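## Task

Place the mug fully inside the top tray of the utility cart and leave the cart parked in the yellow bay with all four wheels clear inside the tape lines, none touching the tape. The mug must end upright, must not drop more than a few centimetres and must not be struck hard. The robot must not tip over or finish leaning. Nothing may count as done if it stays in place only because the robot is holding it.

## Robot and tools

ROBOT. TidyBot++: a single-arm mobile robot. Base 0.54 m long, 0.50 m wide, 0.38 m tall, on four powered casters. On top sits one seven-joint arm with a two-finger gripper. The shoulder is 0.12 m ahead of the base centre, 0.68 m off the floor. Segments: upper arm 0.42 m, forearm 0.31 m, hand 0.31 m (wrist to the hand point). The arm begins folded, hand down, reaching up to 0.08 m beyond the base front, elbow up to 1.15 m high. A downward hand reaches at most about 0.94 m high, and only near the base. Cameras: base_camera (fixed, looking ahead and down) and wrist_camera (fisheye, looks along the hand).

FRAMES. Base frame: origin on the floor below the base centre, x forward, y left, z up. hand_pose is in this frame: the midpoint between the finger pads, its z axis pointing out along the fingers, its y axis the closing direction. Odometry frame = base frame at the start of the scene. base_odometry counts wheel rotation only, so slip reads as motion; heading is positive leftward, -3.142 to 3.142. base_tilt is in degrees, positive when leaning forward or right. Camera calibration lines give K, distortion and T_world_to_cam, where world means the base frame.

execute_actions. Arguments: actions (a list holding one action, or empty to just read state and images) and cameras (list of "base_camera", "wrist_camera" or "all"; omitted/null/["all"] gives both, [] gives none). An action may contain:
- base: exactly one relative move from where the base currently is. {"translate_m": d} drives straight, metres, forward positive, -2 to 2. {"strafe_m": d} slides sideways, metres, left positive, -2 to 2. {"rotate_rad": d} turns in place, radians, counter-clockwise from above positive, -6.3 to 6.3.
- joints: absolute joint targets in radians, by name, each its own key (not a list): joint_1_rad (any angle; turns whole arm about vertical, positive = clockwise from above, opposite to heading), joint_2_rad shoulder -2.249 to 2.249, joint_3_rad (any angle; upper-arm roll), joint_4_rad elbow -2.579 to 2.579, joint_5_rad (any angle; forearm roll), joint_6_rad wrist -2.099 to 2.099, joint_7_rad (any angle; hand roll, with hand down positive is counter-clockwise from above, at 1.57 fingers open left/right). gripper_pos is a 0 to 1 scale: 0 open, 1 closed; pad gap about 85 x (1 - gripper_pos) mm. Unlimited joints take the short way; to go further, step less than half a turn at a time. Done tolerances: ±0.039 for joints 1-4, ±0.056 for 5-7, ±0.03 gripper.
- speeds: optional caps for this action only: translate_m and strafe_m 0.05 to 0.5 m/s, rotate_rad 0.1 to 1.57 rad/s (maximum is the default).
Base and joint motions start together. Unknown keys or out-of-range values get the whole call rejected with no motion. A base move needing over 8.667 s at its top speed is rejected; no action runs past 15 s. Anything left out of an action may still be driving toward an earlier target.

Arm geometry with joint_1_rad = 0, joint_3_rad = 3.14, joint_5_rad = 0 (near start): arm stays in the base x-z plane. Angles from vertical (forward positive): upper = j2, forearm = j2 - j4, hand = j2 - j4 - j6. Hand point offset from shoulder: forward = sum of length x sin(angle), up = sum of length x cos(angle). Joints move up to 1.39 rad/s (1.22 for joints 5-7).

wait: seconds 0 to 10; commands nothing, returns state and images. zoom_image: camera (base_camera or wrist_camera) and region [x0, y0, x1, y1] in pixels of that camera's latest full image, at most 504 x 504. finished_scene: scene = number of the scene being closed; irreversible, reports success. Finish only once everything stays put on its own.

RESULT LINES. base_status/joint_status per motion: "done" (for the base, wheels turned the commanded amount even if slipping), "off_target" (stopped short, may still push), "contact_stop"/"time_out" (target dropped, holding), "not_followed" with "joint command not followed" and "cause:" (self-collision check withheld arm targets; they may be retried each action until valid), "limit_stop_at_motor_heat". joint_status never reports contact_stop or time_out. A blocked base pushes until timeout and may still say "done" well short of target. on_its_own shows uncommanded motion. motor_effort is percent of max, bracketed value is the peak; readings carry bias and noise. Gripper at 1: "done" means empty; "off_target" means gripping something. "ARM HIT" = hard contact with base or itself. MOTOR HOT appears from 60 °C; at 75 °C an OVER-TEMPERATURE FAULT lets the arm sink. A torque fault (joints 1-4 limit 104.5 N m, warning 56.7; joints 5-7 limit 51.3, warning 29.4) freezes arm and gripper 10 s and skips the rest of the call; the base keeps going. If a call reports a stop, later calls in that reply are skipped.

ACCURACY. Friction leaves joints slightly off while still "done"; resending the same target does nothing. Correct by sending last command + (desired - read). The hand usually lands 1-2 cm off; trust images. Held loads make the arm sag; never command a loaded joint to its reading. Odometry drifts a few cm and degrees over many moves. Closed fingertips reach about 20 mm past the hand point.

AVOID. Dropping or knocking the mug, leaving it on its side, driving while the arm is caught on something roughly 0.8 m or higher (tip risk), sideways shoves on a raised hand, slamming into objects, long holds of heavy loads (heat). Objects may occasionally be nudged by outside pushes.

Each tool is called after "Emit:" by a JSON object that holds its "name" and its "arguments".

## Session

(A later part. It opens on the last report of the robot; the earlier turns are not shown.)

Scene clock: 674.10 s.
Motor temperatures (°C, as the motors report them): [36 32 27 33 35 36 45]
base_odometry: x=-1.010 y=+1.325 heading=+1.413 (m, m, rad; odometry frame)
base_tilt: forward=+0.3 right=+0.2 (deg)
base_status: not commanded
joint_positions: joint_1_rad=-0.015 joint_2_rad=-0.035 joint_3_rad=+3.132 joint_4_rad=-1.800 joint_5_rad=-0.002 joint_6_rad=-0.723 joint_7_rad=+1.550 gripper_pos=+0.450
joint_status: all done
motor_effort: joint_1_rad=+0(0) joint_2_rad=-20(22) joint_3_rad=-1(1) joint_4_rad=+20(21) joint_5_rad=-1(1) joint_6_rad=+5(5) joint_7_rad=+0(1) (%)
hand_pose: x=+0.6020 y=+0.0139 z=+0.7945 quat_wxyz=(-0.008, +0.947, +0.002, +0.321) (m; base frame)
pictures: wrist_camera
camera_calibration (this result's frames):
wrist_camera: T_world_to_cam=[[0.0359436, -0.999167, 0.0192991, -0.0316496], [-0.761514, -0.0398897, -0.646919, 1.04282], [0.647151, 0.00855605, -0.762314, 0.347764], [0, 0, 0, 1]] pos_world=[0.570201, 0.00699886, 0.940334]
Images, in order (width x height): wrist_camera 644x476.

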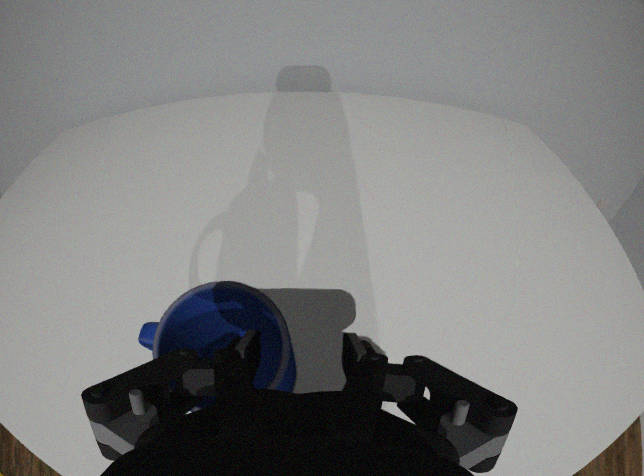

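Emit:
{"name": "execute_actions", "arguments": {"actions": [{"joints":{"joint_4_rad":-1.89,"joint_6_rad":-0.63}}], "cameras": ["wrist_camera"]}}

Emit:
{"name": "execute_actions", "arguments": {"actions": [{"joints":{"gripper_pos":1.0}}], "cameras": ["wrist_camera"]}}

Scene clock: 683.20 s.
Motor temperatures (°C, as the motors report them): [36 32 27 33 35 36 45]
base_odometry: x=-1.010 y=+1.325 heading=+1.413 (m, m, rad; odometry frame)
base_tilt: forward=+0.3 right=+0.1 (deg)
base_status: not commanded
joint_positions: joint_1_rad=-0.015 joint_2_rad=-0.035 joint_3_rad=+3.132 joint_4_rad=-1.859 joint_5_rad=-0.002 joint_6_rad=-0.645 joint_7_rad=+1.550 gripper_pos=+0.450
joint_status: all done
motor_effort: joint_1_rad=+0(0) joint_2_rad=-20(20) joint_3_rad=+0(0) joint_4_rad=+19(20) joint_5_rad=-1(0) joint_6_rad=+4(5) joint_7_rad=+0(1) (%)
hand_pose: x=+0.6025 y=+0.0139 z=+0.7800 quat_wxyz=(-0.008, +0.944, +0.002, +0.330) (m; base frame)
pictures: wrist_camera
camera_calibration (this result's frames):
wrist_camera: T_world_to_cam=[[0.0354503, -0.999181, 0.019529, -0.0312945], [-0.74914, -0.0395028, -0.661232, 1.03752], [0.661462, 0.00881095, -0.749927, 0.318081], [0, 0, 0, 1]] pos_world=[0.56796, 0.00691355, 0.925192]
Images, in order (width x height): wrist_camera 644x476.

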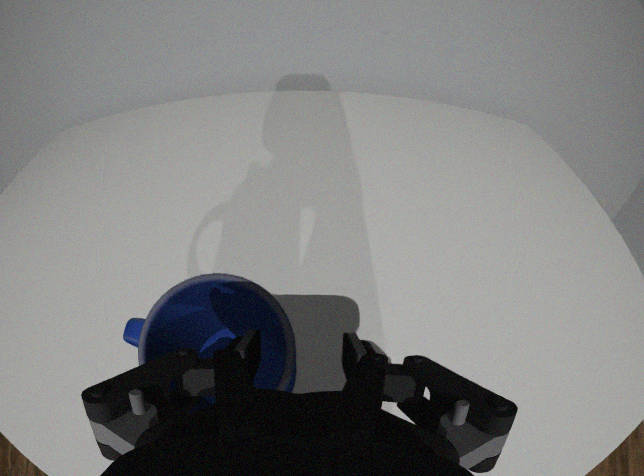

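Scene clock: 684.10 s.
Motor temperatures (°C, as the motors report them): [36 32 27 33 35 36 45]
base_odometry: x=-1.010 y=+1.325 heading=+1.413 (m, m, rad; odometry frame)
base_tilt: forward=+0.2 right=+0.1 (deg)
base_status: not commanded
joint_positions: joint_1_rad=-0.014 joint_2_rad=-0.049 joint_3_rad=+3.131 joint_4_rad=-1.860 joint_5_rad=-0.005 joint_6_rad=-0.637 joint_7_rad=+1.550 gripper_pos=+0.924
joint_status: gripper_pos off_target (ended at +0.924, target +1.000)
motor_effort: joint_1_rad=+1(5) joint_2_rad=-16(20) joint_3_rad=+1(5) joint_4_rad=+17(21) joint_5_rad=+0(4) joint_6_rad=+3(6) joint_7_rad=+0(0) (%)
hand_pose: x=+0.6025 y=+0.0141 z=+0.7878 quat_wxyz=(-0.009, +0.941, +0.001, +0.340) (m; base frame)
pictures: wrist_camera
camera_calibration (this result's frames):
wrist_camera: T_world_to_cam=[[0.0335428, -0.999293, 0.0169985, -0.0281129], [-0.735567, -0.0361978, -0.676484, 1.04648], [0.676621, 0.0101877, -0.736261, 0.304031], [0, 0, 0, 1]] pos_world=[0.564987, 0.00668991, 0.932253]
Images, in order (width x height): wrist_camera 644x476.

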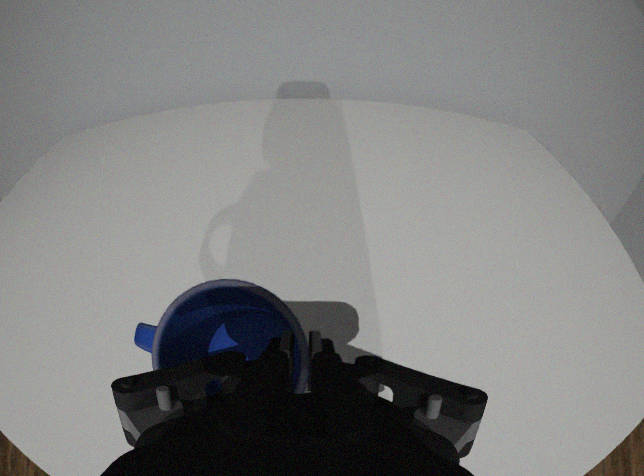

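Emit:
{"name": "execute_actions", "arguments": {"actions": [{"joints":{"joint_4_rad":-1.72,"joint_6_rad":-0.77}}], "cameras": ["wrist_camera"]}}

Emit:
{"name": "execute_actions", "arguments": {"actions": [{"joints":{"joint_2_rad":0.03,"joint_4_rad":-1.05,"joint_6_rad":-1.35}}], "cameras": ["wrist_camera"]}}

Scene clock: 695.00 s.
Motor temperatures (°C, as the motors report them): [36 32 27 33 35 36 45]
base_odometry: x=-1.010 y=+1.325 heading=+1.413 (m, m, rad; odometry frame)
base_tilt: forward=+0.3 right=+0.1 (deg)
base_status: not commanded
joint_positions: joint_1_rad=-0.014 joint_2_rad=-0.031 joint_3_rad=+3.131 joint_4_rad=-1.757 joint_5_rad=-0.005 joint_6_rad=-0.757 joint_7_rad=+1.550 gripper_pos=+0.924
joint_status: all done
motor_effort: joint_1_rad=+0(2) joint_2_rad=-24(24) joint_3_rad=-1(1) joint_4_rad=+24(24) joint_5_rad=-1(1) joint_6_rad=+6(7) joint_7_rad=-1(0) (%)
hand_pose: x=+0.6070 y=+0.0143 z=+0.8077 quat_wxyz=(-0.009, +0.946, +0.001, +0.323) (m; base frame)
pictures: wrist_camera
camera_calibration (this result's frames):
wrist_camera: T_world_to_cam=[[0.0346384, -0.999266, 0.016367, -0.028533], [-0.758274, -0.0369456, -0.650888, 1.05636], [0.651015, 0.0101351, -0.758997, 0.34946], [0, 0, 0, 1]] pos_world=[0.574492, 0.00697387, 0.953276]
Images, in order (width x height): wrist_camera 644x476.

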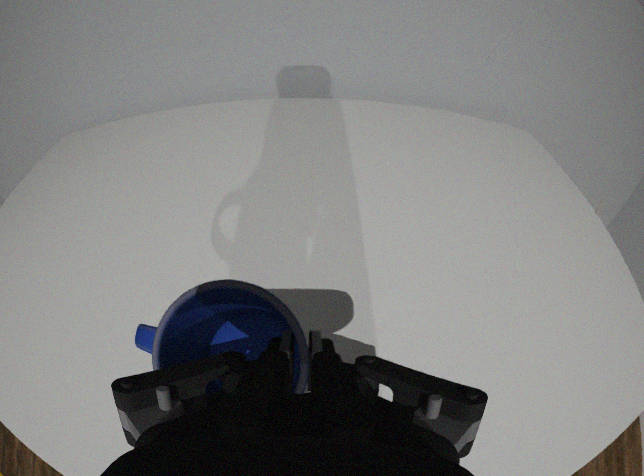

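Scene clock: 697.17 s.
Motor temperatures (°C, as the motors report them): [36 32 27 33 35 36 45]
base_odometry: x=-1.010 y=+1.325 heading=+1.413 (m, m, rad; odometry frame)
base_tilt: forward=+0.2 right=+0.2 (deg)
base_status: not commanded
joint_positions: joint_1_rad=-0.014 joint_2_rad=+0.020 joint_3_rad=+3.131 joint_4_rad=-1.086 joint_5_rad=-0.005 joint_6_rad=-1.338 joint_7_rad=+1.550 gripper_pos=+0.924
joint_status: all done
motor_effort: joint_1_rad=+0(0) joint_2_rad=-24(25) joint_3_rad=-1(1) joint_4_rad=+22(25) joint_5_rad=-1(1) joint_6_rad=+7(7) joint_7_rad=-1(1) (%)
hand_pose: x=+0.6081 y=+0.0146 z=+1.0047 quat_wxyz=(-0.010, +0.940, +0.002, +0.342) (m; base frame)
pictures: wrist_camera
camera_calibration (this result's frames):
wrist_camera: T_world_to_cam=[[0.0366887, -0.999187, 0.0166957, -0.0330306], [-0.732644, -0.0382562, -0.679536, 1.19866], [0.679622, 0.0126992, -0.733453, 0.455212], [0, 0, 0, 1]] pos_world=[0.570032, 0.00707157, 1.14896]
Images, in order (width x height): wrist_camera 644x476.

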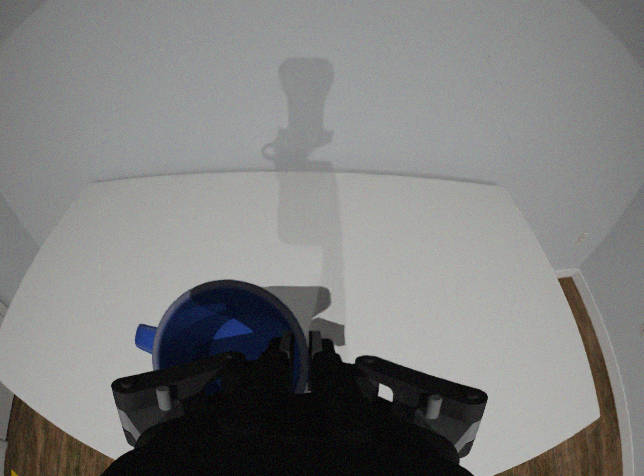

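Emit:
{"name": "execute_actions", "arguments": {"actions": [{"base":{"translate_m":-0.6},"speeds":{"translate_m":0.3}}], "cameras": []}}

Emit:
{"name": "execute_actions", "arguments": {"actions": [{"base":{"rotate_rad":1.57},"speeds":{"rotate_rad":0.6}}]}}

Scene clock: 706.13 s.
Motor temperatures (°C, as the motors report them): [36 32 27 33 35 36 45]
base_odometry: x=-1.104 y=+0.732 heading=+1.414 (m, m, rad; odometry frame)
base_tilt: forward=+0.2 right=+0.2 (deg)
base_status: done
joint_positions: joint_1_rad=-0.014 joint_2_rad=+0.036 joint_3_rad=+3.131 joint_4_rad=-1.086 joint_5_rad=-0.005 joint_6_rad=-1.341 joint_7_rad=+1.550 gripper_pos=+0.924
joint_status: not commanded
motor_effort: joint_1_rad=+0(1) joint_2_rad=-24(28) joint_3_rad=-1(2) joint_4_rad=+22(23) joint_5_rad=-1(2) joint_6_rad=+6(7) joint_7_rad=-2(1) (%)
hand_pose: x=+0.6124 y=+0.0146 z=+0.9964 quat_wxyz=(-0.010, +0.943, +0.002, +0.333) (m; base frame)
pictures: none
No camera images: the call's "cameras" was empty. Leave "cameras" out to get every camera's image.

Scene clock: 709.50 s.
Motor temperatures (°C, as the motors report them): [36 32 27 33 35 36 45]
base_odometry: x=-1.104 y=+0.732 heading=+2.983 (m, m, rad; odometry frame)
base_tilt: forward=+0.3 right=+0.2 (deg)
base_status: done
joint_positions: joint_1_rad=-0.010 joint_2_rad=+0.036 joint_3_rad=+3.134 joint_4_rad=-1.086 joint_5_rad=-0.005 joint_6_rad=-1.341 joint_7_rad=+1.550 gripper_pos=+0.924
joint_status: not commanded
motor_effort: joint_1_rad=+0(4) joint_2_rad=-24(26) joint_3_rad=-1(4) joint_4_rad=+21(22) joint_5_rad=-1(2) joint_6_rad=+6(7) joint_7_rad=-1(1) (%)
hand_pose: x=+0.6125 y=+0.0116 z=+0.9964 quat_wxyz=(-0.009, +0.943, -0.001, +0.333) (m; base frame)
pictures: base_camera, wrist_camera
camera_calibration (this result's frames):
wrist_camera: T_world_to_cam=[[0.0306504, -0.999396, 0.0163902, -0.0321082], [-0.745619, -0.0337818, -0.665515, 1.19006], [0.665667, 0.00817743, -0.746204, 0.467497], [0, 0, 0, 1]] pos_world=[0.577121, 0.00429076, 1.14138]
Images, in order (width x height): base_camera 644x364, wrist_camera 644x476.

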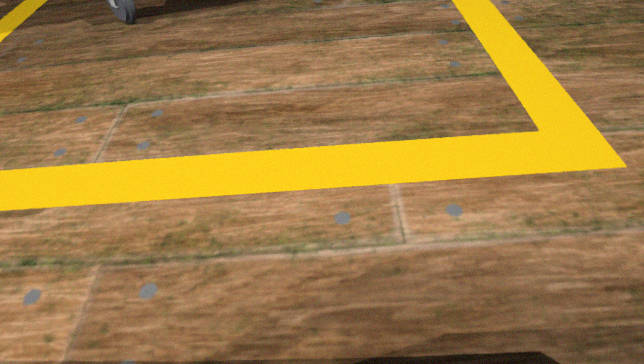

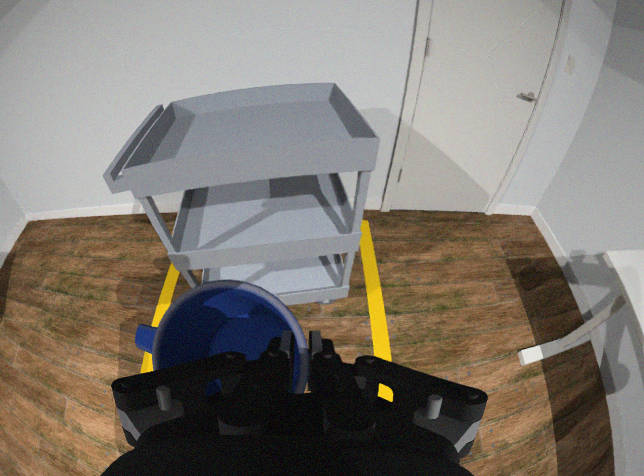

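Emit:
{"name": "execute_actions", "arguments": {"actions": [{"base":{"strafe_m":0.12},"speeds":{"strafe_m":0.15},"joints":{"joint_2_rad":-0.01,"joint_6_rad":-1.38}}], "cameras": []}}

Emit:
{"name": "execute_actions", "arguments": {"actions": [{"base":{"translate_m":0.3},"speeds":{"translate_m":0.15}}]}}

Scene clock: 722.27 s.
Motor temperatures (°C, as the motors report them): [36 32 27 33 35 36 45]
base_odometry: x=-1.123 y=+0.614 heading=+2.984 (m, m, rad; odometry frame)
base_tilt: forward=+0.3 right=+0.2 (deg)
base_status: done
joint_positions: joint_1_rad=-0.009 joint_2_rad=+0.019 joint_3_rad=+3.134 joint_4_rad=-1.086 joint_5_rad=-0.005 joint_6_rad=-1.369 joint_7_rad=+1.550 gripper_pos=+0.924
joint_status: all done
motor_effort: joint_1_rad=-1(2) joint_2_rad=-24(27) joint_3_rad=+0(3) joint_4_rad=+21(23) joint_5_rad=-1(3) joint_6_rad=+6(7) joint_7_rad=-1(1) (%)
hand_pose: x=+0.6004 y=+0.0109 z=+0.9994 quat_wxyz=(-0.009, +0.945, -0.001, +0.328) (m; base frame)
pictures: none
No camera images: the call's "cameras" was empty. Leave "cameras" out to get every camera's image.

Scene clock: 724.93 s.
Motor temperatures (°C, as the motors report them): [36 32 27 33 35 36 45]
base_odometry: x=-1.419 y=+0.660 heading=+2.985 (m, m, rad; odometry frame)
base_tilt: forward=+0.3 right=+0.1 (deg)
base_status: done
joint_positions: joint_1_rad=-0.009 joint_2_rad=+0.011 joint_3_rad=+3.134 joint_4_rad=-1.085 joint_5_rad=-0.005 joint_6_rad=-1.371 joint_7_rad=+1.550 gripper_pos=+0.924
joint_status: not commanded
motor_effort: joint_1_rad=+0(1) joint_2_rad=-24(28) joint_3_rad=-1(1) joint_4_rad=+22(22) joint_5_rad=-1(2) joint_6_rad=+7(7) joint_7_rad=-1(1) (%)
hand_pose: x=+0.5976 y=+0.0109 z=+1.0030 quat_wxyz=(-0.009, +0.944, -0.001, +0.331) (m; base frame)
pictures: base_camera, wrist_camera
camera_calibration (this result's frames):
wrist_camera: T_world_to_cam=[[0.0297998, -0.999418, 0.0166057, -0.032161], [-0.74826, -0.0333198, -0.662569, 1.1819], [0.662736, 0.00731905, -0.748817, 0.486733], [0, 0, 0, 1]] pos_world=[0.562753, 0.00367606, 1.1481]
Images, in order (width x height): base_camera 644x364, wrist_camera 644x476.

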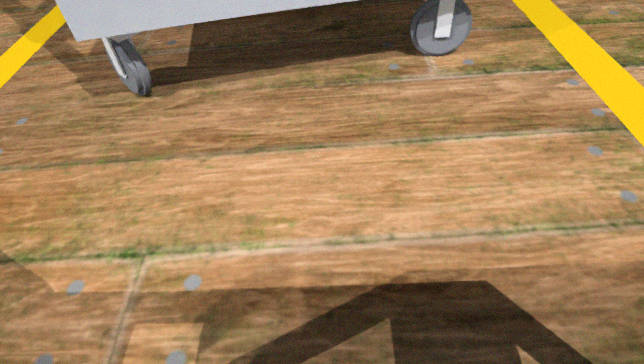

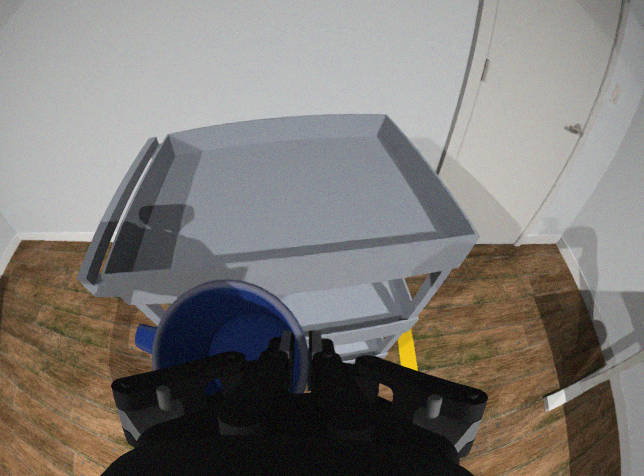

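Emit:
{"name": "execute_actions", "arguments": {"actions": [{"base":{"translate_m":0.3},"speeds":{"translate_m":0.1}}]}}

Scene clock: 732.90 s.
Motor temperatures (°C, as the motors report them): [36 32 27 33 35 36 45]
base_odometry: x=-1.716 y=+0.707 heading=+2.985 (m, m, rad; odometry frame)
base_tilt: forward=+0.3 right=+0.1 (deg)
base_status: done
joint_positions: joint_1_rad=-0.009 joint_2_rad=+0.008 joint_3_rad=+3.134 joint_4_rad=-1.085 joint_5_rad=-0.005 joint_6_rad=-1.371 joint_7_rad=+1.550 gripper_pos=+0.924
joint_status: not commanded
motor_effort: joint_1_rad=+0(2) joint_2_rad=-24(27) joint_3_rad=-1(1) joint_4_rad=+21(22) joint_5_rad=-1(3) joint_6_rad=+6(7) joint_7_rad=-1(1) (%)
hand_pose: x=+0.5963 y=+0.0109 z=+1.0046 quat_wxyz=(-0.009, +0.943, -0.001, +0.332) (m; base frame)
pictures: base_camera, wrist_camera
camera_calibration (this result's frames):
wrist_camera: T_world_to_cam=[[0.0297546, -0.999418, 0.0166699, -0.0321996], [-0.746349, -0.0333076, -0.66472, 1.18301], [0.664889, 0.00733694, -0.746906, 0.485535], [0, 0, 0, 1]] pos_world=[0.561069, 0.00365993, 1.14956]
Images, in order (width x height): base_camera 644x364, wrist_camera 644x476.

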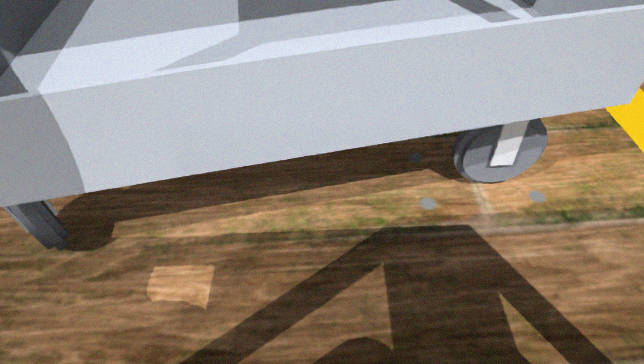

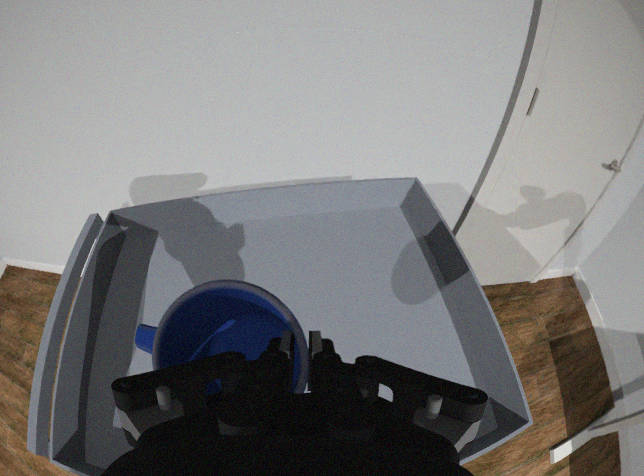

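Emit:
{"name": "execute_actions", "arguments": {"actions": [{"base":{"strafe_m":-0.05},"speeds":{"strafe_m":0.08},"joints":{"joint_2_rad":-0.06,"joint_4_rad":-1.42,"joint_6_rad":-1.08}}], "cameras": ["wrist_camera"]}}

Scene clock: 741.07 s.
Motor temperatures (°C, as the motors report them): [36 32 27 33 35 36 45]
base_odometry: x=-1.708 y=+0.756 heading=+2.985 (m, m, rad; odometry frame)
base_tilt: forward=+0.2 right=+0.2 (deg)
base_status: done
joint_positions: joint_1_rad=-0.009 joint_2_rad=-0.023 joint_3_rad=+3.134 joint_4_rad=-1.413 joint_5_rad=-0.005 joint_6_rad=-1.112 joint_7_rad=+1.550 gripper_pos=+0.924
joint_status: all done
motor_effort: joint_1_rad=+0(3) joint_2_rad=-23(25) joint_3_rad=-1(3) joint_4_rad=+24(25) joint_5_rad=-1(3) joint_6_rad=+7(7) joint_7_rad=-2(1) (%)
hand_pose: x=+0.6041 y=+0.0108 z=+0.9089 quat_wxyz=(-0.008, +0.949, -0.002, +0.314) (m; base frame)
pictures: wrist_camera
camera_calibration (this result's frames):
wrist_camera: T_world_to_cam=[[0.0288848, -0.999454, 0.0160154, -0.0298168], [-0.771434, -0.0324779, -0.63548, 1.11383], [0.635653, 0.00600084, -0.771951, 0.449343], [0, 0, 0, 1]] pos_world=[0.574479, 0.00367781, 1.05516]
Images, in order (width x height): wrist_camera 644x476.

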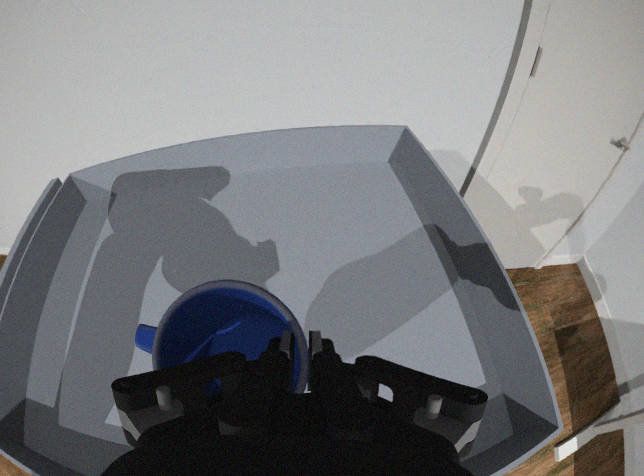

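Emit:
{"name": "execute_actions", "arguments": {"actions": [{"joints":{"joint_4_rad":-1.49,"joint_6_rad":-0.97}}], "cameras": ["wrist_camera"]}}

Scene clock: 746.07 s.
Motor temperatures (°C, as the motors report them): [36 33 27 33 35 36 45]
base_odometry: x=-1.708 y=+0.756 heading=+2.985 (m, m, rad; odometry frame)
base_tilt: forward=+0.3 right=+0.2 (deg)
base_status: not commanded
joint_positions: joint_1_rad=-0.009 joint_2_rad=-0.027 joint_3_rad=+3.134 joint_4_rad=-1.484 joint_5_rad=-0.005 joint_6_rad=-1.000 joint_7_rad=+1.550 gripper_pos=+0.924
joint_status: all done
motor_effort: joint_1_rad=+0(0) joint_2_rad=-24(25) joint_3_rad=-1(1) joint_4_rad=+24(24) joint_5_rad=-1(2) joint_6_rad=+7(6) joint_7_rad=-1(1) (%)
hand_pose: x=+0.6168 y=+0.0109 z=+0.8971 quat_wxyz=(-0.008, +0.942, -0.002, +0.336) (m; base frame)
pictures: wrist_camera
camera_calibration (this result's frames):
wrist_camera: T_world_to_cam=[[0.0276167, -0.999482, 0.0165045, -0.0295181], [-0.741313, -0.0315538, -0.670417, 1.12891], [0.670591, 0.00627969, -0.741801, 0.383531], [0, 0, 0, 1]] pos_world=[0.580499, 0.00371011, 1.04183]
Images, in order (width x height): wrist_camera 644x476.

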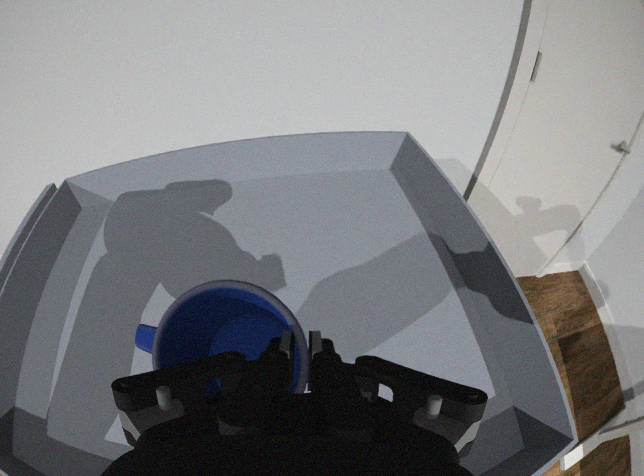

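Emit:
{"name": "execute_actions", "arguments": {"actions": [{"joints":{"joint_4_rad":-1.55,"joint_6_rad":-0.92}}], "cameras": ["wrist_camera"]}}

Scene clock: 749.93 s.
Motor temperatures (°C, as the motors report them): [36 33 27 33 35 36 45]
base_odometry: x=-1.708 y=+0.756 heading=+2.985 (m, m, rad; odometry frame)
base_tilt: forward=+0.3 right=+0.2 (deg)
base_status: not commanded
joint_positions: joint_1_rad=-0.009 joint_2_rad=-0.028 joint_3_rad=+3.134 joint_4_rad=-1.545 joint_5_rad=-0.005 joint_6_rad=-0.953 joint_7_rad=+1.550 gripper_pos=+0.924
joint_status: all done
motor_effort: joint_1_rad=+0(0) joint_2_rad=-24(25) joint_3_rad=-1(1) joint_4_rad=+24(25) joint_5_rad=-2(1) joint_6_rad=+7(7) joint_7_rad=-1(1) (%)
hand_pose: x=+0.6147 y=+0.0108 z=+0.8757 quat_wxyz=(-0.008, +0.944, -0.003, +0.329) (m; base frame)
pictures: wrist_camera
camera_calibration (this result's frames):
wrist_camera: T_world_to_cam=[[0.0276121, -0.999485, 0.0163481, -0.0290416], [-0.750186, -0.031528, -0.660475, 1.10967], [0.660651, 0.00597301, -0.75067, 0.382952], [0, 0, 0, 1]] pos_world=[0.580261, 0.00367157, 1.02085]
Images, in order (width x height): wrist_camera 644x476.

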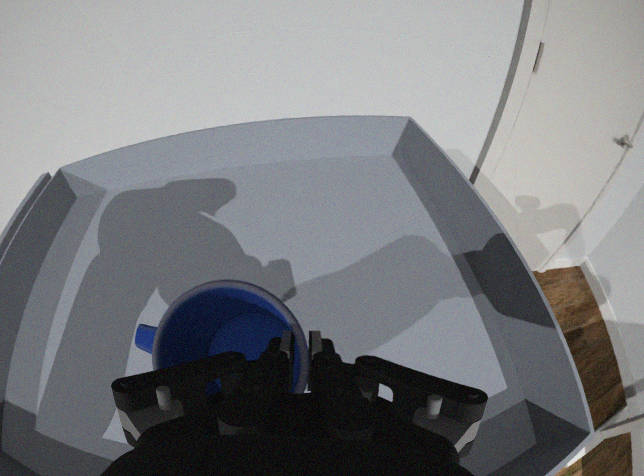

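Emit:
{"name": "execute_actions", "arguments": {"actions": [{"joints":{"joint_4_rad":-1.6,"joint_6_rad":-0.87}}], "cameras": ["wrist_camera"]}}

Scene clock: 754.43 s.
Motor temperatures (°C, as the motors report them): [36 33 27 33 35 36 45]
base_odometry: x=-1.708 y=+0.756 heading=+2.985 (m, m, rad; odometry frame)
base_tilt: forward=+0.3 right=+0.2 (deg)
base_status: not commanded
joint_positions: joint_1_rad=-0.009 joint_2_rad=-0.029 joint_3_rad=+3.134 joint_4_rad=-1.593 joint_5_rad=-0.005 joint_6_rad=-0.900 joint_7_rad=+1.550 gripper_pos=+0.924
joint_status: all done
motor_effort: joint_1_rad=+0(1) joint_2_rad=-24(25) joint_3_rad=-1(1) joint_4_rad=+24(25) joint_5_rad=-1(2) joint_6_rad=+6(7) joint_7_rad=-1(1) (%)
hand_pose: x=+0.6161 y=+0.0108 z=+0.8622 quat_wxyz=(-0.008, +0.943, -0.003, +0.333) (m; base frame)
pictures: wrist_camera
camera_calibration (this result's frames):
wrist_camera: T_world_to_cam=[[0.0272569, -0.999494, 0.0164199, -0.0287274], [-0.745958, -0.0312718, -0.665258, 1.10332], [0.665435, 0.00588431, -0.746433, 0.36528], [0, 0, 0, 1]] pos_world=[0.580746, 0.00364064, 1.00712]
Images, in order (width x height): wrist_camera 644x476.

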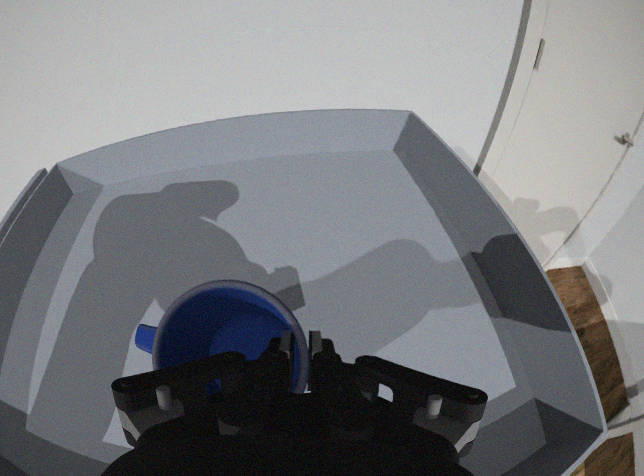

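Emit:
{"name": "execute_actions", "arguments": {"actions": [{"joints":{"joint_4_rad":-1.65,"joint_6_rad":-0.82}}], "cameras": ["wrist_camera"]}}

Scene clock: 758.40 s.
Motor temperatures (°C, as the motors report them): [36 33 27 33 35 36 45]
base_odometry: x=-1.708 y=+0.756 heading=+2.985 (m, m, rad; odometry frame)
base_tilt: forward=+0.2 right=+0.2 (deg)
base_status: not commanded
joint_positions: joint_1_rad=-0.009 joint_2_rad=-0.044 joint_3_rad=+3.134 joint_4_rad=-1.627 joint_5_rad=-0.005 joint_6_rad=-0.848 joint_7_rad=+1.550 gripper_pos=+0.924
joint_status: all done
motor_effort: joint_1_rad=+0(0) joint_2_rad=-20(23) joint_3_rad=-1(1) joint_4_rad=+22(23) joint_5_rad=-1(1) joint_6_rad=+6(6) joint_7_rad=-1(1) (%)
hand_pose: x=+0.6179 y=+0.0108 z=+0.8626 quat_wxyz=(-0.009, +0.937, -0.003, +0.348) (m; base frame)
pictures: wrist_camera
camera_calibration (this result's frames):
wrist_camera: T_world_to_cam=[[0.0264648, -0.999507, 0.016867, -0.0286813], [-0.723539, -0.0307949, -0.689596, 1.11207], [0.689775, 0.00604608, -0.723998, 0.330014], [0, 0, 0, 1]] pos_world=[0.57775, 0.00358363, 1.00629]
Images, in order (width x height): wrist_camera 644x476.

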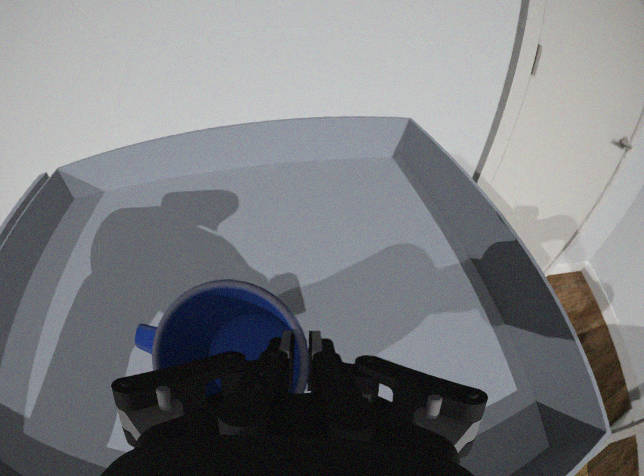

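Contact. Release.

Emit:
{"name": "execute_actions", "arguments": {"actions": [{"joints":{"gripper_pos":0.5}}], "cameras": ["wrist_camera"]}}

Emit:
{"name": "execute_actions", "arguments": {"actions": [{"joints":{"joint_4_rad":-1.2,"joint_6_rad":-1.27}}], "cameras": ["wrist_camera"]}}

Scene clock: 765.00 s.
Motor temperatures (°C, as the motors report them): [36 33 27 33 35 36 45]
base_odometry: x=-1.708 y=+0.756 heading=+2.985 (m, m, rad; odometry frame)
base_tilt: forward=+0.3 right=+0.2 (deg)
base_status: not commanded
joint_positions: joint_1_rad=-0.009 joint_2_rad=-0.044 joint_3_rad=+3.134 joint_4_rad=-1.627 joint_5_rad=-0.005 joint_6_rad=-0.837 joint_7_rad=+1.550 gripper_pos=+0.500
joint_status: all done
motor_effort: joint_1_rad=-1(1) joint_2_rad=-21(21) joint_3_rad=-2(2) joint_4_rad=+21(23) joint_5_rad=-1(2) joint_6_rad=+5(7) joint_7_rad=+0(1) (%)
hand_pose: x=+0.6204 y=+0.0108 z=+0.8647 quat_wxyz=(-0.009, +0.936, -0.003, +0.353) (m; base frame)
pictures: wrist_camera
camera_calibration (this result's frames):
wrist_camera: T_world_to_cam=[[0.026235, -0.999512, 0.016972, -0.0286996], [-0.716126, -0.0306371, -0.697298, 1.11738], [0.697478, 0.00613949, -0.71658, 0.318596], [0, 0, 0, 1]] pos_world=[0.578724, 0.00359165, 1.00793]
Images, in order (width x height): wrist_camera 644x476.

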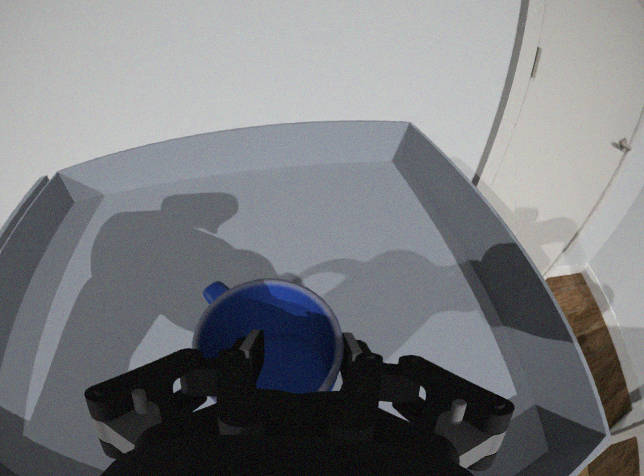

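Scene clock: 766.63 s.
Motor temperatures (°C, as the motors report them): [36 33 27 33 35 36 45]
base_odometry: x=-1.708 y=+0.756 heading=+2.985 (m, m, rad; odometry frame)
base_tilt: forward=+0.2 right=+0.1 (deg)
base_status: not commanded
joint_positions: joint_1_rad=-0.009 joint_2_rad=-0.046 joint_3_rad=+3.134 joint_4_rad=-1.223 joint_5_rad=-0.005 joint_6_rad=-1.248 joint_7_rad=+1.550 gripper_pos=+0.500
joint_status: all done
motor_effort: joint_1_rad=+0(1) joint_2_rad=-19(22) joint_3_rad=-1(1) joint_4_rad=+20(22) joint_5_rad=-1(0) joint_6_rad=+5(6) joint_7_rad=-1(1) (%)
hand_pose: x=+0.5942 y=+0.0107 z=+0.9880 quat_wxyz=(-0.009, +0.937, -0.002, +0.350) (m; base frame)
pictures: wrist_camera
camera_calibration (this result's frames):
wrist_camera: T_world_to_cam=[[0.0282243, -0.999452, 0.017294, -0.0316938], [-0.719908, -0.0323269, -0.693316, 1.18296], [0.693495, 0.00711828, -0.720426, 0.431376], [0, 0, 0, 1]] pos_world=[0.553358, 0.00349417, 1.13149]
Images, in order (width x height): wrist_camera 644x476.

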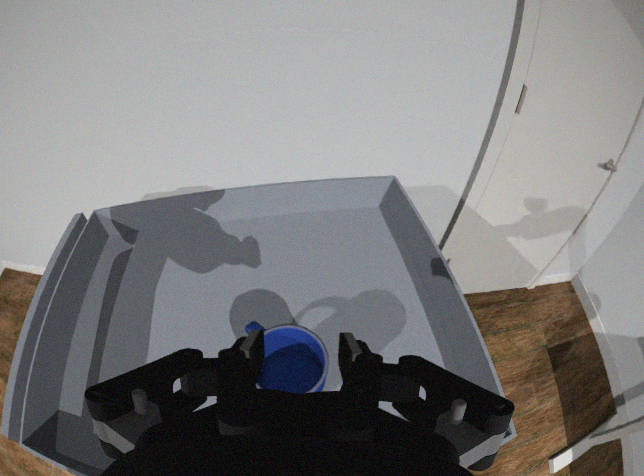

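Emit:
{"name": "execute_actions", "arguments": {"actions": [{"base":{"translate_m":-0.45}}]}}

Scene clock: 777.23 s.
Motor temperatures (°C, as the motors report them): [36 33 27 33 35 36 45]
base_odometry: x=-1.264 y=+0.686 heading=+2.986 (m, m, rad; odometry frame)
base_tilt: forward=+0.2 right=+0.2 (deg)
base_status: done
joint_positions: joint_1_rad=-0.009 joint_2_rad=-0.058 joint_3_rad=+3.134 joint_4_rad=-1.221 joint_5_rad=-0.005 joint_6_rad=-1.251 joint_7_rad=+1.550 gripper_pos=+0.500
joint_status: not commanded
motor_effort: joint_1_rad=+0(1) joint_2_rad=-18(26) joint_3_rad=-1(2) joint_4_rad=+20(22) joint_5_rad=+0(1) joint_6_rad=+6(6) joint_7_rad=-1(1) (%)
hand_pose: x=+0.5899 y=+0.0107 z=+0.9941 quat_wxyz=(-0.009, +0.935, -0.002, +0.356) (m; base frame)
pictures: base_camera, wrist_camera
camera_calibration (this result's frames):
wrist_camera: T_world_to_cam=[[0.0280387, -0.999453, 0.01752, -0.0318367], [-0.712, -0.0322704, -0.701437, 1.18757], [0.701619, 0.00719314, -0.712516, 0.426108], [0, 0, 0, 1]] pos_world=[0.547475, 0.00343888, 1.13717]
Images, in order (width x height): base_camera 644x364, wrist_camera 644x476.

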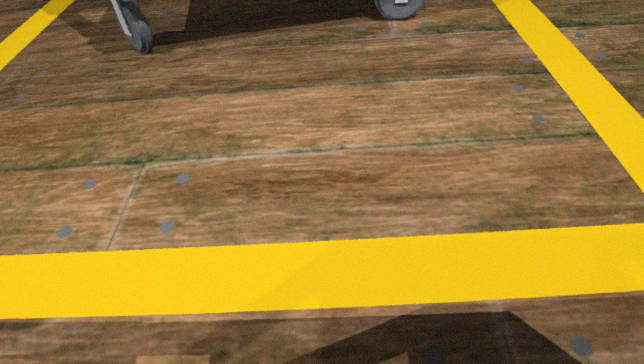

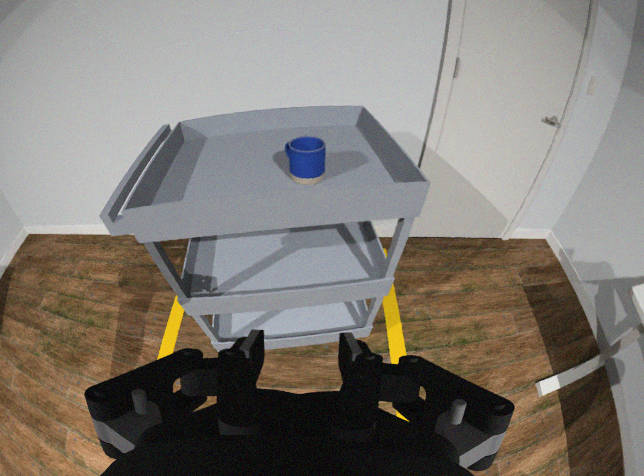

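Emit:
{"name": "execute_actions", "arguments": {"actions": [{"base":{"strafe_m":-0.62},"joints":{"joint_1_rad":-0.9,"joint_2_rad":-0.39,"joint_4_rad":-2.5,"joint_6_rad":-0.25,"gripper_pos":0}}], "cameras": []}}

Emit:
{"name": "execute_actions", "arguments": {"actions": [{"base":{"translate_m":0.75},"speeds":{"translate_m":0.3}}]}}

Scene clock: 787.47 s.
Motor temperatures (°C, as the motors report them): [36 33 27 33 35 36 45]
base_odometry: x=-1.167 y=+1.299 heading=+2.985 (m, m, rad; odometry frame)
base_tilt: forward=+0.2 right=+0.2 (deg)
base_status: done
joint_positions: joint_1_rad=-0.877 joint_2_rad=-0.372 joint_3_rad=+3.134 joint_4_rad=-2.480 joint_5_rad=-0.005 joint_6_rad=-0.273 joint_7_rad=+1.550 gripper_pos=+0.000
joint_status: all done
motor_effort: joint_1_rad=-1(3) joint_2_rad=-5(19) joint_3_rad=-1(3) joint_4_rad=+20(22) joint_5_rad=+0(1) joint_6_rad=+6(6) joint_7_rad=-1(1) (%)
hand_pose: x=+0.3279 y=+0.2573 z=+0.6870 quat_wxyz=(-0.162, +0.844, +0.387, +0.333) (m; base frame)
pictures: none
No camera images: the call's "cameras" was empty. Leave "cameras" out to get every camera's image.

Scene clock: 790.93 s.
Motor temperatures (°C, as the motors report them): [36 33 27 33 35 36 45]
base_odometry: x=-1.908 y=+1.416 heading=+2.985 (m, m, rad; odometry frame)
base_tilt: forward=+0.3 right=+0.1 (deg)
base_status: done
joint_positions: joint_1_rad=-0.877 joint_2_rad=-0.373 joint_3_rad=+3.134 joint_4_rad=-2.480 joint_5_rad=-0.005 joint_6_rad=-0.272 joint_7_rad=+1.550 gripper_pos=+0.000
joint_status: not commanded
motor_effort: joint_1_rad=+0(0) joint_2_rad=-5(7) joint_3_rad=+0(1) joint_4_rad=+19(20) joint_5_rad=+0(1) joint_6_rad=+5(6) joint_7_rad=-1(1) (%)
hand_pose: x=+0.3281 y=+0.2576 z=+0.6877 quat_wxyz=(-0.163, +0.844, +0.387, +0.334) (m; base frame)
pictures: base_camera, wrist_camera
camera_calibration (this result's frames):
wrist_camera: T_world_to_cam=[[0.776963, -0.629217, 0.0203693, -0.1154], [-0.421587, -0.544064, -0.725437, 0.847167], [0.46754, 0.55505, -0.687987, 0.308495], [0, 0, 0, 1]] pos_world=[0.302583, 0.217071, 0.829158]
Images, in order (width x height): base_camera 644x364, wrist_camera 644x476.

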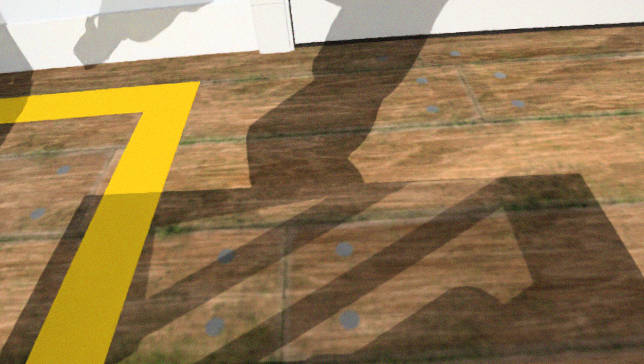

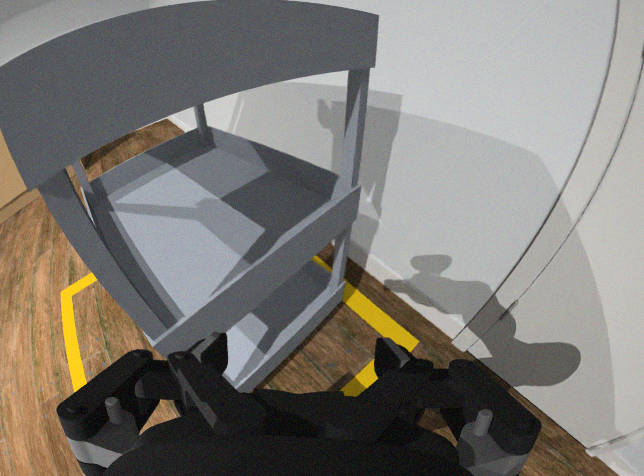

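Emit:
{"name": "execute_actions", "arguments": {"actions": [{"base":{"strafe_m":-0.17},"speeds":{"strafe_m":0.15},"joints":{"joint_1_rad":0.0,"joint_6_rad":-0.8}}]}}

Emit:
{"name": "execute_actions", "arguments": {"actions": [{"base":{"rotate_rad":1.3},"speeds":{"rotate_rad":0.5}}]}}

Scene clock: 802.63 s.
Motor temperatures (°C, as the motors report them): [36 33 27 33 35 36 45]
base_odometry: x=-1.882 y=+1.585 heading=+2.985 (m, m, rad; odometry frame)
base_tilt: forward=+0.2 right=+0.2 (deg)
base_status: done
joint_positions: joint_1_rad=-0.022 joint_2_rad=-0.373 joint_3_rad=+3.134 joint_4_rad=-2.480 joint_5_rad=-0.005 joint_6_rad=-0.778 joint_7_rad=+1.550 gripper_pos=+0.000
joint_status: all done
motor_effort: joint_1_rad=-1(0) joint_2_rad=-2(8) joint_3_rad=-1(1) joint_4_rad=+17(18) joint_5_rad=+0(2) joint_6_rad=+2(5) joint_7_rad=-1(1) (%)
hand_pose: x=+0.3144 y=+0.0078 z=+0.6117 quat_wxyz=(-0.004, +0.992, +0.003, +0.127) (m; base frame)
pictures: base_camera, wrist_camera
camera_calibration (this result's frames):
wrist_camera: T_world_to_cam=[[0.0447608, -0.998908, 0.0133525, -0.0229648], [-0.952544, -0.046704, -0.300797, 0.553689], [0.301093, 0.000745084, -0.953595, 0.620419], [0, 0, 0, 1]] pos_world=[0.341637, 0.0024575, 0.758483]
Images, in order (width x height): base_camera 644x364, wrist_camera 644x476.

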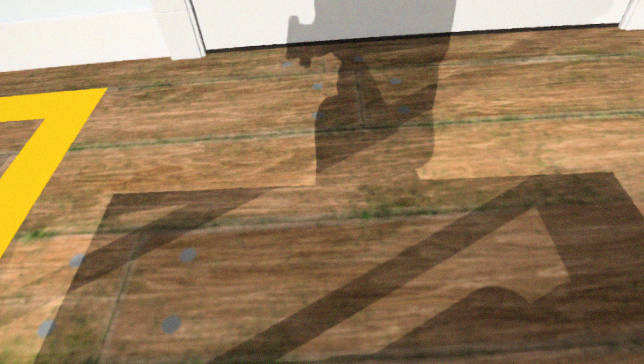

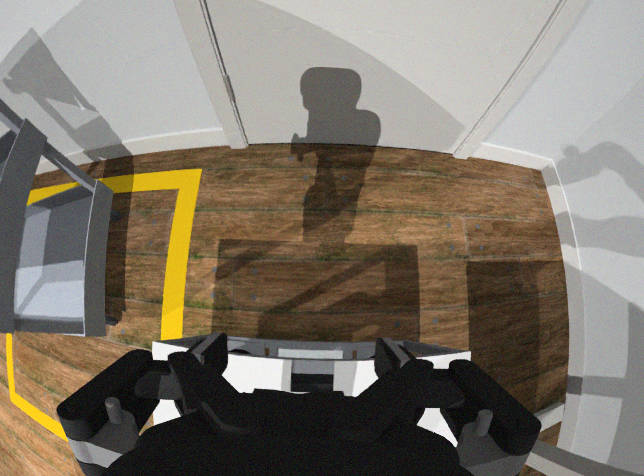

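Scene clock: 805.83 s.
Motor temperatures (°C, as the motors report them): [36 33 27 33 35 36 45]
base_odometry: x=-1.882 y=+1.585 heading=-1.999 (m, m, rad; odometry frame)
base_tilt: forward=+0.2 right=+0.2 (deg)
base_status: done
joint_positions: joint_1_rad=-0.022 joint_2_rad=-0.373 joint_3_rad=+3.134 joint_4_rad=-2.480 joint_5_rad=-0.005 joint_6_rad=-0.779 joint_7_rad=+1.550 gripper_pos=+0.000
joint_status: not commanded
motor_effort: joint_1_rad=-1(1) joint_2_rad=-3(5) joint_3_rad=+0(0) joint_4_rad=+17(18) joint_5_rad=-1(2) joint_6_rad=+2(3) joint_7_rad=+0(1) (%)
hand_pose: x=+0.3143 y=+0.0078 z=+0.6117 quat_wxyz=(-0.004, +0.992, +0.003, +0.127) (m; base frame)
pictures: base_camera, wrist_camera
camera_calibration (this result's frames):
wrist_camera: T_world_to_cam=[[0.0444965, -0.99892, 0.0133517, -0.0229322], [-0.952581, -0.0464518, -0.300718, 0.553591], [0.301013, 0.000662306, -0.95362, 0.620492], [0, 0, 0, 1]] pos_world=[0.341584, 0.00239692, 0.758495]
Images, in order (width x height): base_camera 644x364, wrist_camera 644x476.

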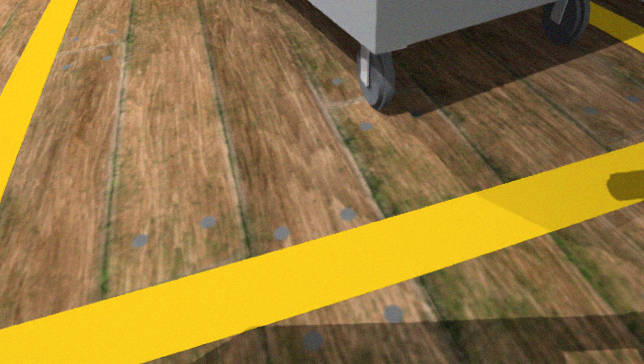

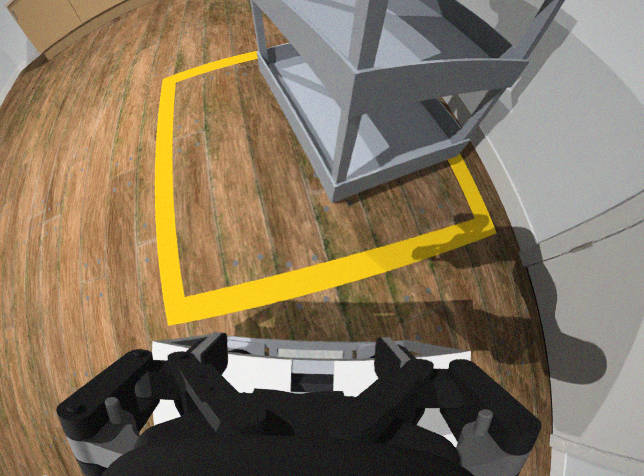

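Emit:
{"name": "zoom_image", "arguments": {"camera": "base_camera", "region": [484, 0, 644, 90]}}

Region (484, 0, 644, 90) of base_camera's 644x364 image, scaled by 3.150; it fills the top 284 rows of this view, and the rest is white.

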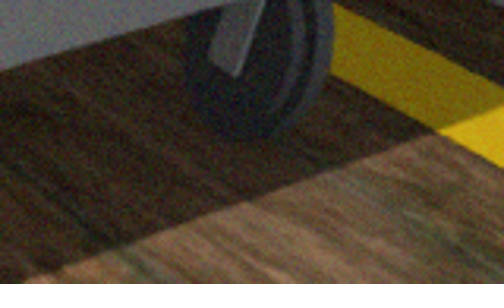

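Emit:
{"name": "finished_scene", "arguments": {"scene": 1}}

The scene is finished: the task was done.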